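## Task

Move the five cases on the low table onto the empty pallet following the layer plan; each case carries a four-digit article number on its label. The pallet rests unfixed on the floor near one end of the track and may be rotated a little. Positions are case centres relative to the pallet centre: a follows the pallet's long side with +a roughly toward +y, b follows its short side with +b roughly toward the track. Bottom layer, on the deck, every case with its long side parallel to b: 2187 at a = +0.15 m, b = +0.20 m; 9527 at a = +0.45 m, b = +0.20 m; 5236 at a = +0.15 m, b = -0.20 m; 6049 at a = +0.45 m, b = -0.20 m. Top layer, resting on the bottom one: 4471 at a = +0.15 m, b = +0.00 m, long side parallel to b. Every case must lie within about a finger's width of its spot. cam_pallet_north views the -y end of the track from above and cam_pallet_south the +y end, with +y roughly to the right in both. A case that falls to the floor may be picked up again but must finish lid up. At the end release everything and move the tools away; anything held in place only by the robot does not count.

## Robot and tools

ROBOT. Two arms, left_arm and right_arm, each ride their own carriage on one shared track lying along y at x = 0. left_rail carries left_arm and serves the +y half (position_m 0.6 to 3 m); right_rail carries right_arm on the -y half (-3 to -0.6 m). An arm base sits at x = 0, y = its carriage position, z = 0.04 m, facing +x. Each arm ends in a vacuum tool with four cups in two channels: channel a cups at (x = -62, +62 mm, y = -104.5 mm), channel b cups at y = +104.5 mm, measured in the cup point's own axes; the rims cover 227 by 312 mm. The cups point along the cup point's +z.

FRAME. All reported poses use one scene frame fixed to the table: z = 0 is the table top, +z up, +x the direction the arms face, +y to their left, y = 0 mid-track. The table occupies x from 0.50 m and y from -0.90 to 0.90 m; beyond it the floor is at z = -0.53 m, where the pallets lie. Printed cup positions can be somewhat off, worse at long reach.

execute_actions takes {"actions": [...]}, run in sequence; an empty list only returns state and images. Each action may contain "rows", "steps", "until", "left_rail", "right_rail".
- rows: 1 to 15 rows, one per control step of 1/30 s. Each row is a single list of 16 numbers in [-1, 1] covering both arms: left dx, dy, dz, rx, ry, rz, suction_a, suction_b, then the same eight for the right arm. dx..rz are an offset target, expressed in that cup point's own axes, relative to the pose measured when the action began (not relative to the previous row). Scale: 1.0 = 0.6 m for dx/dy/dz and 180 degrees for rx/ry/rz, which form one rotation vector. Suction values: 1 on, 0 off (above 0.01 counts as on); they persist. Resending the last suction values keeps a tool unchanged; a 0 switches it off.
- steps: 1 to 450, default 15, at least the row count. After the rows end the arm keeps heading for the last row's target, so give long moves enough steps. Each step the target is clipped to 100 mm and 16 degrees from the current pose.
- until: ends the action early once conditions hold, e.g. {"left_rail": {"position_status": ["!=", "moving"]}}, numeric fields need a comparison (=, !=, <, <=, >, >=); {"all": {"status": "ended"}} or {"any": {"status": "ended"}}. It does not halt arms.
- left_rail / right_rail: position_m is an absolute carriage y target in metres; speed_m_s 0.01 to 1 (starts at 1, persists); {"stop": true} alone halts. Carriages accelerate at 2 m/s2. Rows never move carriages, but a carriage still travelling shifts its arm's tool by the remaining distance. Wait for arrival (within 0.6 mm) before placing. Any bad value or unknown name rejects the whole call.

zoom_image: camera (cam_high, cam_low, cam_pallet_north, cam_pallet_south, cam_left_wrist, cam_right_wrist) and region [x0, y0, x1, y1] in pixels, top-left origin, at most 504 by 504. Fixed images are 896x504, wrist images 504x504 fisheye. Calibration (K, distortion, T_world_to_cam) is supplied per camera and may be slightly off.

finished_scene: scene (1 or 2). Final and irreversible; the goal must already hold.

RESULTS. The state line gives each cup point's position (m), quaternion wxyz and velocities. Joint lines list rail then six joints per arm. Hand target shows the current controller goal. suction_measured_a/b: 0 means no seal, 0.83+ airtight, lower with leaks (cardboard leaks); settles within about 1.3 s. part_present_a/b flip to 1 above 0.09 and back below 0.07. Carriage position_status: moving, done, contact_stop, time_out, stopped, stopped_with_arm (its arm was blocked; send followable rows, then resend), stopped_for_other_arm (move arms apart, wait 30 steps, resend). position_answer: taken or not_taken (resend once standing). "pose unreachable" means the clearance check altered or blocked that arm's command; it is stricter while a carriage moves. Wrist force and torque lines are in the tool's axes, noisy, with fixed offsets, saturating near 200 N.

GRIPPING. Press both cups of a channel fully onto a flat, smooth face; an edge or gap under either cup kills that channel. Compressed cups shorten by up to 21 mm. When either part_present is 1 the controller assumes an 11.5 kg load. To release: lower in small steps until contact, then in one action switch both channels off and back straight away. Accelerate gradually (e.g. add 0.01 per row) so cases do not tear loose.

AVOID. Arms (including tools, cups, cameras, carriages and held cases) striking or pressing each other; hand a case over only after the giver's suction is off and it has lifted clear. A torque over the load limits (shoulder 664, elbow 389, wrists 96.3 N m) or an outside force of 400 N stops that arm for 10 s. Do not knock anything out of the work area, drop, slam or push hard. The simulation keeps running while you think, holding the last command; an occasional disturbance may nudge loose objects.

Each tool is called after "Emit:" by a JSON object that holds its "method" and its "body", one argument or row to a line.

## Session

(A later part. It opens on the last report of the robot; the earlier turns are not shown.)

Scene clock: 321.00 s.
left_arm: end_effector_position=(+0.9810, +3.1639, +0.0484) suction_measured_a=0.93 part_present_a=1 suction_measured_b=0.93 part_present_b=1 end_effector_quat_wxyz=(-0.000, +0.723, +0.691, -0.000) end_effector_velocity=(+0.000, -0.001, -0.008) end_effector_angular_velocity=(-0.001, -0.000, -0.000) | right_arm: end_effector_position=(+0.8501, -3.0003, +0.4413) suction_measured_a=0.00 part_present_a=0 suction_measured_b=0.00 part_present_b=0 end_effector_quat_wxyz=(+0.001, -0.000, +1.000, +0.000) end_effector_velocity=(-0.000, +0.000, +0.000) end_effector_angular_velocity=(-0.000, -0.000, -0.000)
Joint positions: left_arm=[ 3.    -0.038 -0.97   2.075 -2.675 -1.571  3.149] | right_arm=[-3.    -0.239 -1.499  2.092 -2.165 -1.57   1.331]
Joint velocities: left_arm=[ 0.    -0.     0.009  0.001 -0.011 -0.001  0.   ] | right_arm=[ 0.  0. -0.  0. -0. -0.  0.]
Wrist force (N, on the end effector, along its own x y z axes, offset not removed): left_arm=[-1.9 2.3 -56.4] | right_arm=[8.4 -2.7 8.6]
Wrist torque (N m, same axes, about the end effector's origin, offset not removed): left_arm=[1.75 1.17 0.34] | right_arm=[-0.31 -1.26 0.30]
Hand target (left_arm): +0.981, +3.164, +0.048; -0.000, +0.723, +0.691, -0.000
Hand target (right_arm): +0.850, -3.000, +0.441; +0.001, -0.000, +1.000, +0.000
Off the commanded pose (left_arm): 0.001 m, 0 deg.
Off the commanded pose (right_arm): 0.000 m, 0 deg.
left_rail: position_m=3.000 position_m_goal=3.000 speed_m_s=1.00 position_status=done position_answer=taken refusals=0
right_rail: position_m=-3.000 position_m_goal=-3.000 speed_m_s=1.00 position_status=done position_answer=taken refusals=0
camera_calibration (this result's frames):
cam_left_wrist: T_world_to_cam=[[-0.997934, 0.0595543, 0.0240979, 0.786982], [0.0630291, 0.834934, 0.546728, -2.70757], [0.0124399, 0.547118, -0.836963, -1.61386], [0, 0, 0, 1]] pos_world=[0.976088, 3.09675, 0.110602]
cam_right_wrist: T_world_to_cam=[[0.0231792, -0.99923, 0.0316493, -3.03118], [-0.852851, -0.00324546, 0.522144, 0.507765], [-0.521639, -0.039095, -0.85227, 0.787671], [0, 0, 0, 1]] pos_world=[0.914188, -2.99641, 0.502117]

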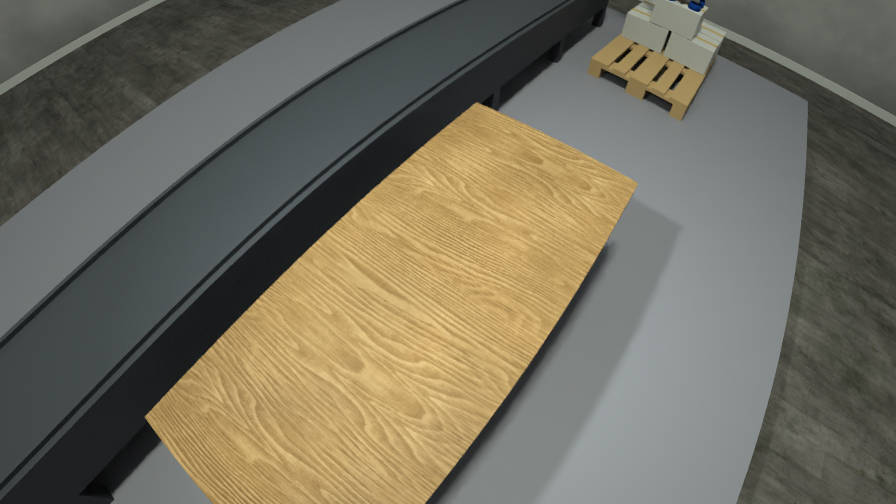

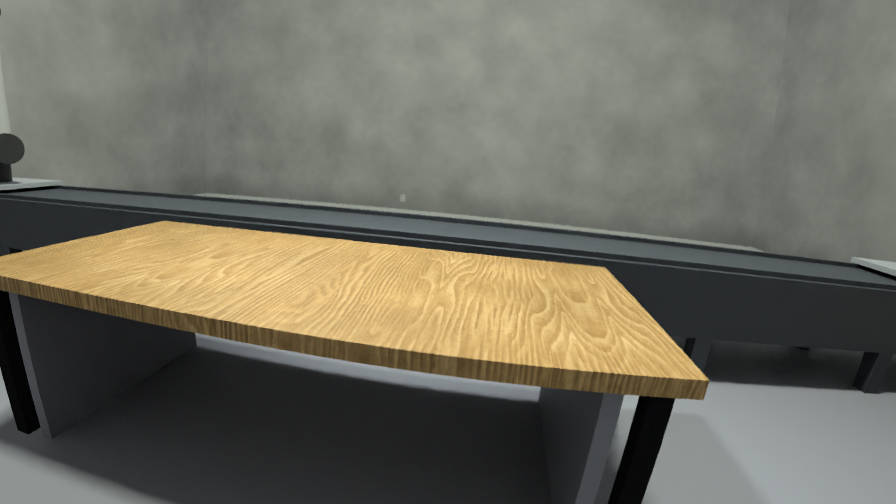

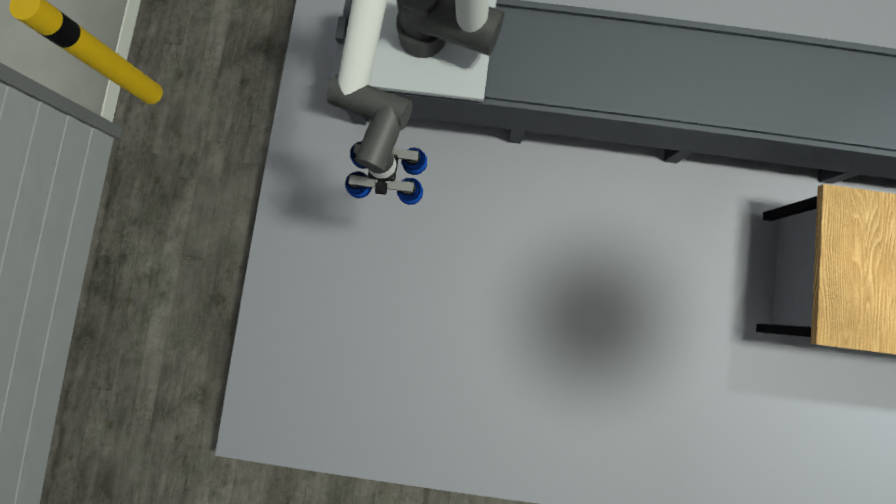

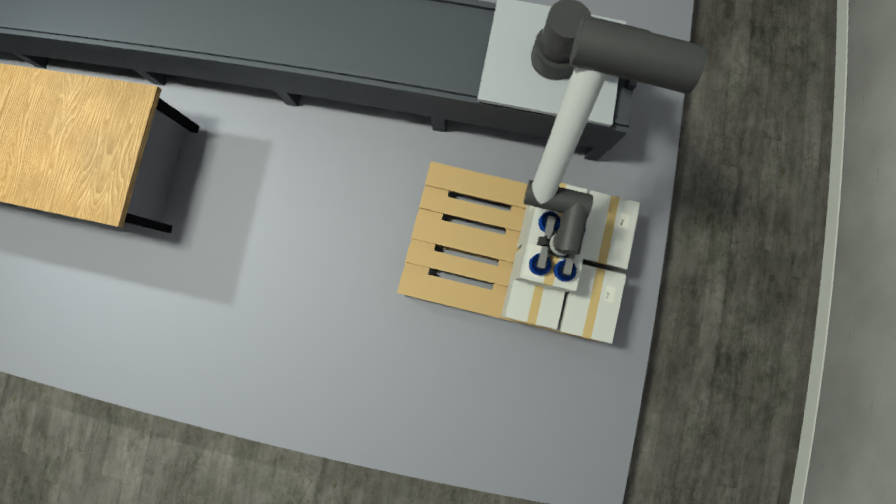

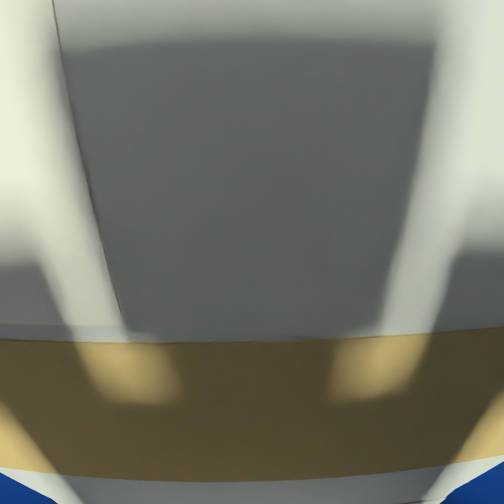

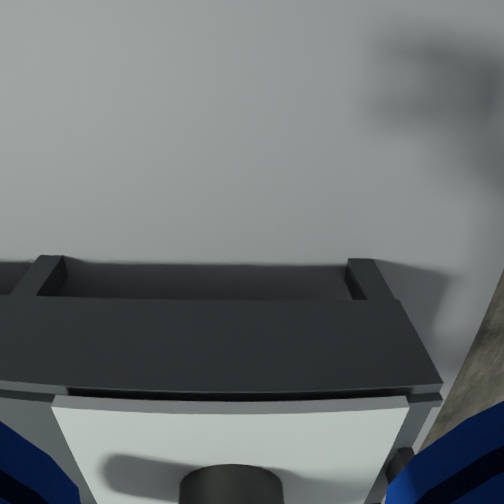

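Emit:
{"method": "execute_actions", "body": {
  "actions": [
    {"rows":[[0,0,0.004,0,0,0,1,1,0,0,0,0,0,0,0,0]],"steps":6},
    {"rows":[[0,0,-0.005,0,0,0,0,0,0,0,0,0,0,0,0,0],[0,0,-0.01,0,0,0,0,0,0,0,0,0,0,0,0,0],[0,0,-0.015,0,0,0,0,0,0,0,0,0,0,0,0,0],[0,0,-0.02,0,0,0,0,0,0,0,0,0,0,0,0,0],[0,0,-0.026,0,0,0,0,0,0,0,0,0,0,0,0,0],[0,0,-0.033,0,0,0,0,0,0,0,0,0,0,0,0,0],[0,0,-0.04,0,0,0,0,0,0,0,0,0,0,0,0,0],[0,0,-0.05,0,0,0,0,0,0,0,0,0,0,0,0,0],[0,0,-0.07,0,0,0,0,0,0,0,0,0,0,0,0,0],[0,0,-0.1,0,0,0,0,0,0,0,0,0,0,0,0,0],[0,0,-0.13,0,0,0,0,0,0,0,0,0,0,0,0,0],[0,0,-0.16,0,0,0,0,0,0,0,0,0,0,0,0,0],[0,0,-0.2,0,0,0,0,0,0,0,0,0,0,0,0,0]],"steps":15},
    {"left_rail":{"position_m":1.7},"steps":1}
  ]
}}

Scene clock: 332.10 s.
left_arm: end_effector_position=(+0.9814, +3.1641, +0.1371) suction_measured_a=0.00 part_present_a=0 suction_measured_b=0.00 part_present_b=0 end_effector_quat_wxyz=(+0.001, +0.723, +0.691, +0.001) end_effector_velocity=(-0.002, +0.001, +0.319) end_effector_angular_velocity=(-0.000, -0.007, +0.000) | right_arm: end_effector_position=(+0.8501, -3.0003, +0.4413) suction_measured_a=0.00 part_present_a=0 suction_measured_b=0.00 part_present_b=0 end_effector_quat_wxyz=(+0.001, -0.000, +1.000, +0.000) end_effector_velocity=(-0.000, -0.000, -0.000) end_effector_angular_velocity=(-0.000, +0.000, -0.000)
Joint positions: left_arm=[ 3.    -0.038 -1.071  2.058 -2.56  -1.571  3.15 ] | right_arm=[-3.    -0.239 -1.499  2.092 -2.165 -1.57   1.331]
Joint velocities: left_arm=[ 0.     0.    -0.351 -0.079  0.422  0.     0.   ] | right_arm=[ 0. -0.  0. -0.  0. -0.  0.]
Wrist force (N, on the end effector, along its own x y z axes, offset not removed): left_arm=[-1.6 2.3 -11.2] | right_arm=[-2.0 -0.7 14.5]
Wrist torque (N m, same axes, about the end effector's origin, offset not removed): left_arm=[0.10 0.86 0.41] | right_arm=[-0.20 0.19 0.16]
Hand target (left_arm): +0.981, +3.162, +0.166; +0.000, +0.723, +0.691, +0.000
Hand target (right_arm): +0.850, -3.000, +0.441; +0.001, -0.000, +1.000, +0.000
Off the commanded pose (left_arm): 0.029 m, 0 deg.
Off the commanded pose (right_arm): 0.000 m, 0 deg.
left_rail: position_m=3.000 position_m_goal=1.700 speed_m_s=1.00 position_status=moving position_answer=taken refusals=0
right_rail: position_m=-3.000 position_m_goal=-3.000 speed_m_s=1.00 position_status=done position_answer=taken refusals=0
camera_calibration (this result's frames):
cam_left_wrist: T_world_to_cam=[[-0.997983, 0.0597065, 0.0215548, 0.785145], [0.0617655, 0.835015, 0.54675, -2.75522], [0.0146459, 0.546978, -0.837019, -1.54146], [0, 0, 0, 1]] pos_world=[0.976315, 3.09692, 0.199264]
cam_right_wrist: T_world_to_cam=[[0.0231791, -0.99923, 0.0316492, -3.03118], [-0.852851, -0.00324539, 0.522144, 0.507765], [-0.521639, -0.0390949, -0.85227, 0.787672], [0, 0, 0, 1]] pos_world=[0.914188, -2.99641, 0.502117]

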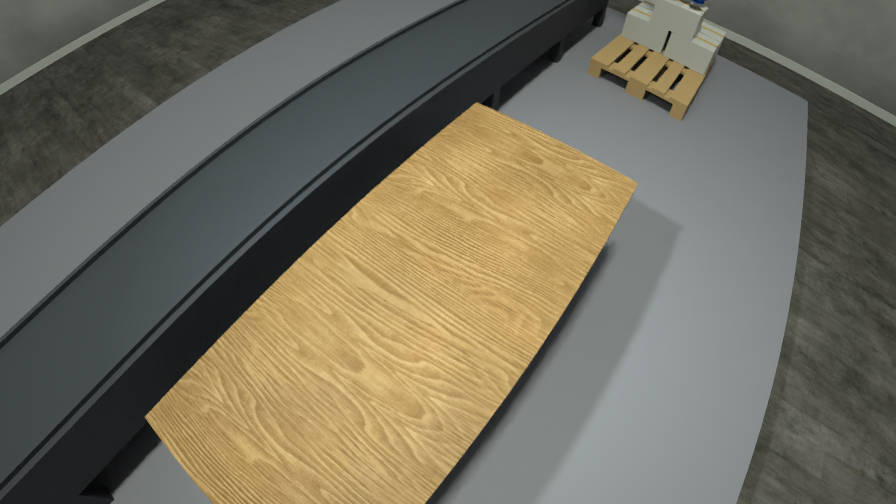

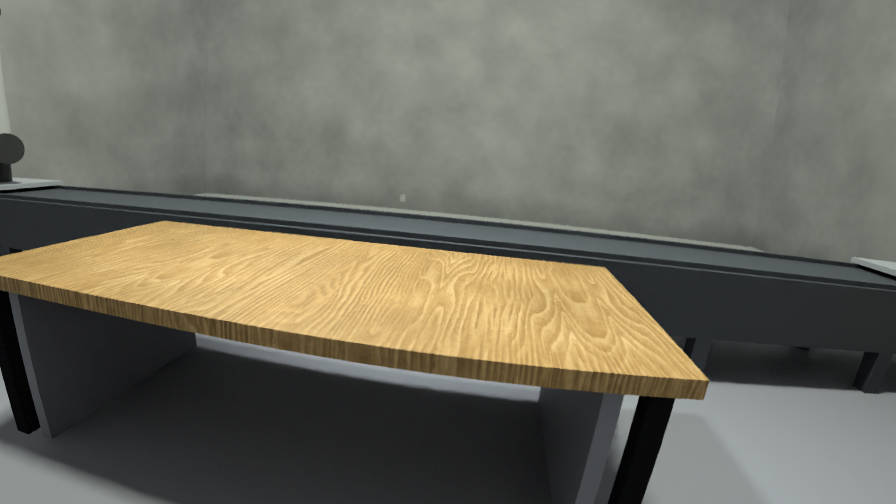

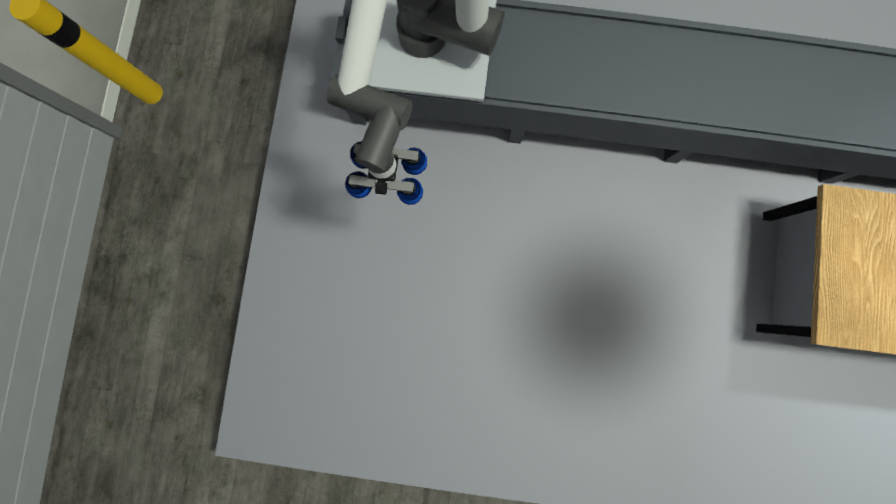

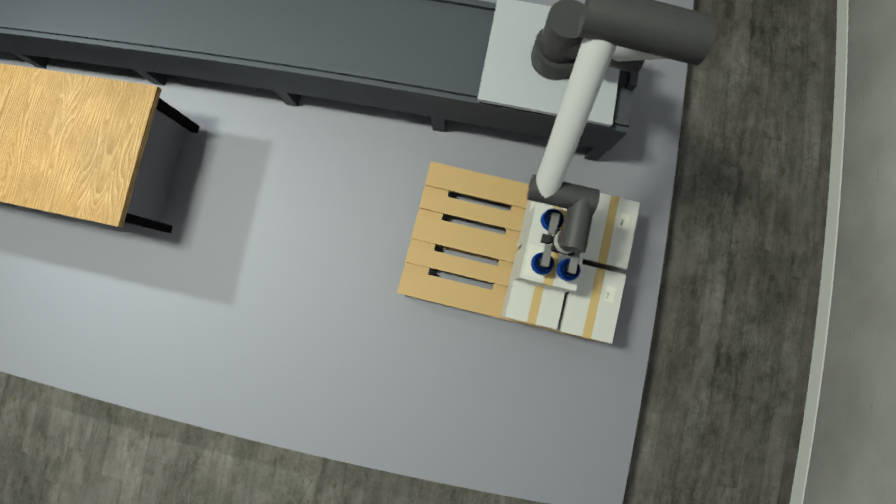

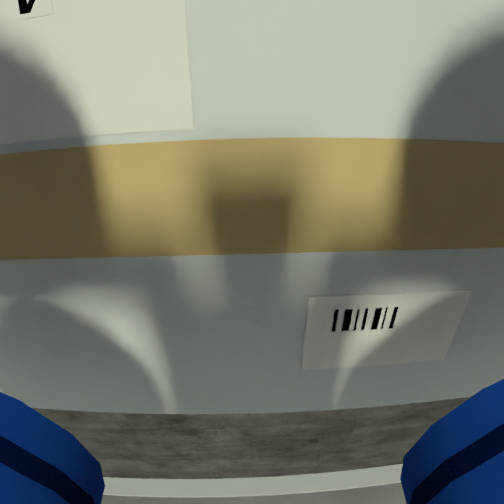

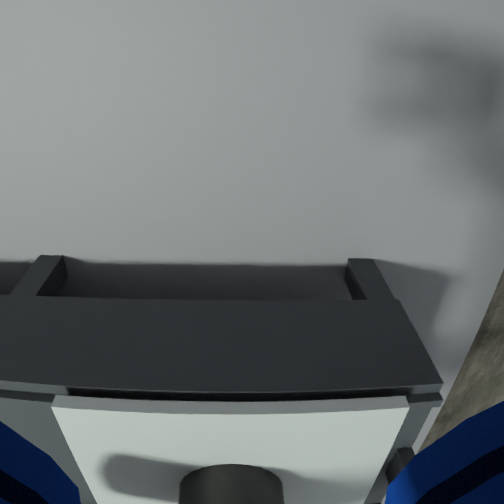

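Emit:
{"method": "execute_actions", "body": {
  "actions": []
}}

Scene clock: 335.60 s.
left_arm: end_effector_position=(+0.9811, +1.8641, +0.1655) suction_measured_a=0.00 part_present_a=0 suction_measured_b=0.00 part_present_b=0 end_effector_quat_wxyz=(+0.000, +0.723, +0.691, +0.000) end_effector_velocity=(+0.000, -0.000, +0.000) end_effector_angular_velocity=(+0.000, -0.000, +0.000) | right_arm: end_effector_position=(+0.8501, -3.0003, +0.4413) suction_measured_a=0.00 part_present_a=0 suction_measured_b=0.00 part_present_b=0 end_effector_quat_wxyz=(+0.001, -0.000, +1.000, +0.000) end_effector_velocity=(+0.000, -0.000, +0.000) end_effector_angular_velocity=(+0.000, -0.000, -0.000)
Joint positions: left_arm=[ 1.7   -0.038 -1.102  2.05  -2.52  -1.571  3.149] | right_arm=[-3.    -0.239 -1.499  2.092 -2.165 -1.57   1.331]
Joint velocities: left_arm=[ 0. -0. -0.  0.  0.  0. -0.] | right_arm=[ 0. -0. -0. -0.  0.  0.  0.]
Wrist force (N, on the end effector, along its own x y z axes, offset not removed): left_arm=[2.4 0.3 2.5] | right_arm=[-2.4 -2.1 3.8]
Wrist torque (N m, same axes, about the end effector's origin, offset not removed): left_arm=[-0.14 0.33 0.35] | right_arm=[-0.05 0.21 0.00]
Hand target (left_arm): +0.981, +1.864, +0.166; +0.000, +0.723, +0.691, +0.000
Hand target (right_arm): +0.850, -3.000, +0.441; +0.001, -0.000, +1.000, +0.000
Off the commanded pose (left_arm): 0.001 m, 0 deg.
Off the commanded pose (right_arm): 0.000 m, 0 deg.
left_rail: position_m=1.700 position_m_goal=1.700 speed_m_s=1.00 position_status=done position_answer=taken refusals=0
right_rail: position_m=-3.000 position_m_goal=-3.000 speed_m_s=1.00 position_status=done position_answer=taken refusals=0
camera_calibration (this result's frames):
cam_left_wrist: T_world_to_cam=[[-0.997964, 0.0596394, 0.022626, 0.86172], [0.0622946, 0.834958, 0.546777, -1.68565], [0.0137177, 0.547073, -0.836973, -0.805835], [0, 0, 0, 1]] pos_world=[0.976027, 1.79691, 0.227718]
cam_right_wrist: T_world_to_cam=[[0.0231791, -0.99923, 0.0316493, -3.03118], [-0.852851, -0.0032454, 0.522144, 0.507765], [-0.521639, -0.039095, -0.85227, 0.787672], [0, 0, 0, 1]] pos_world=[0.914188, -2.99641, 0.502117]

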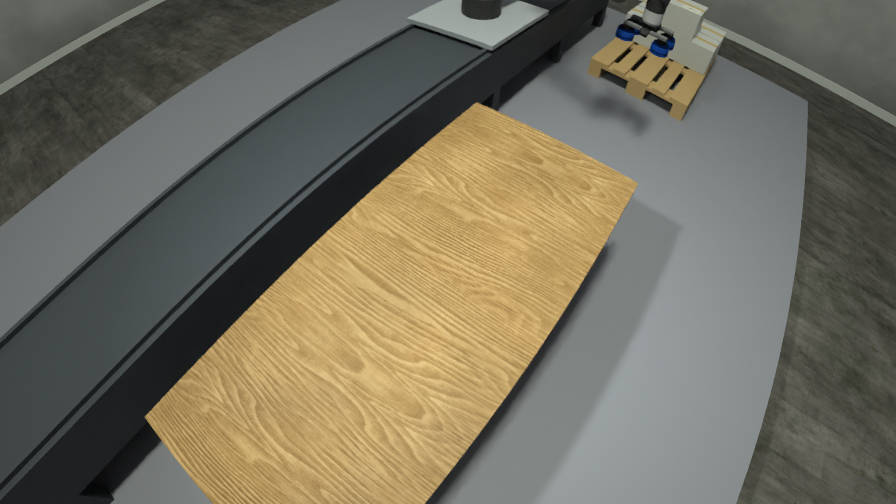

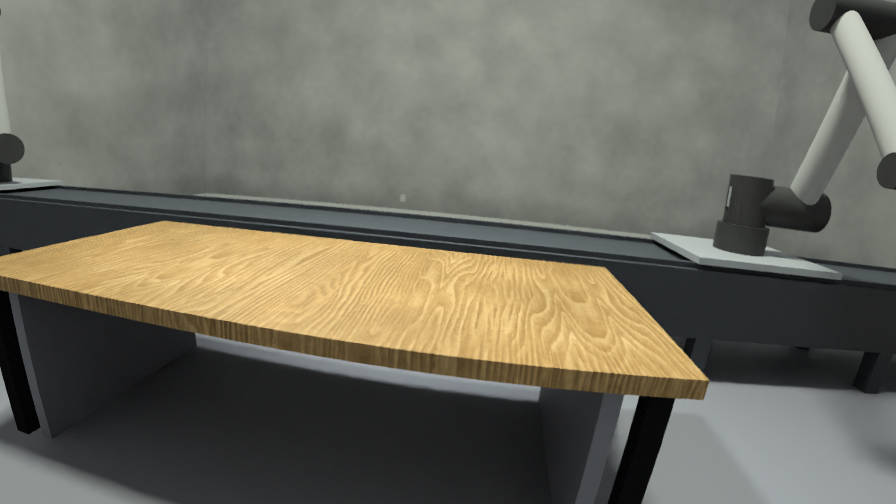

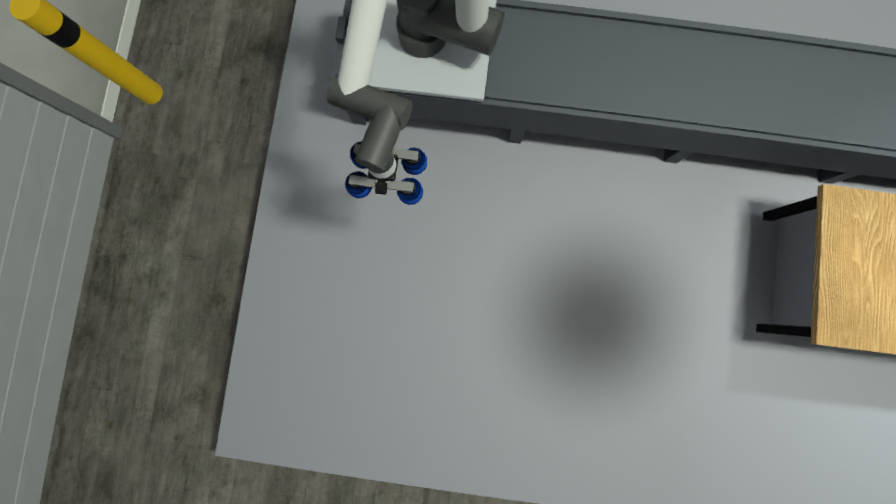

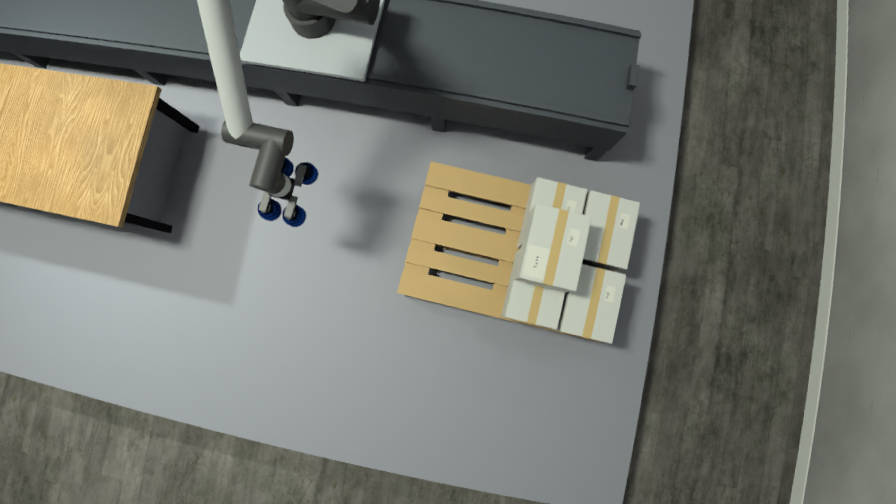

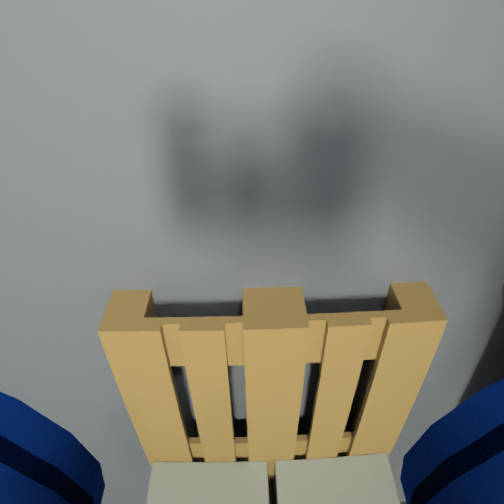

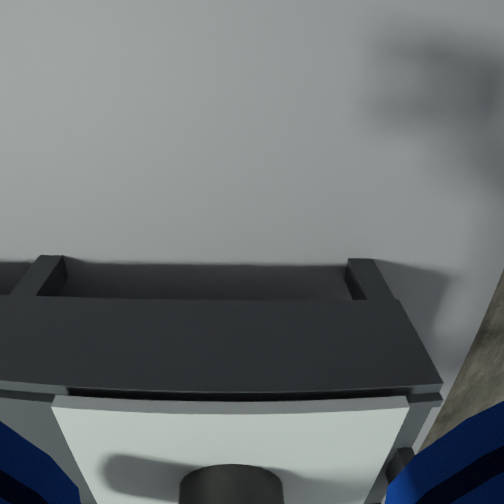

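Emit:
{"method": "finished_scene", "body": {
  "scene": 2
}}

The scene is finished: the task was done.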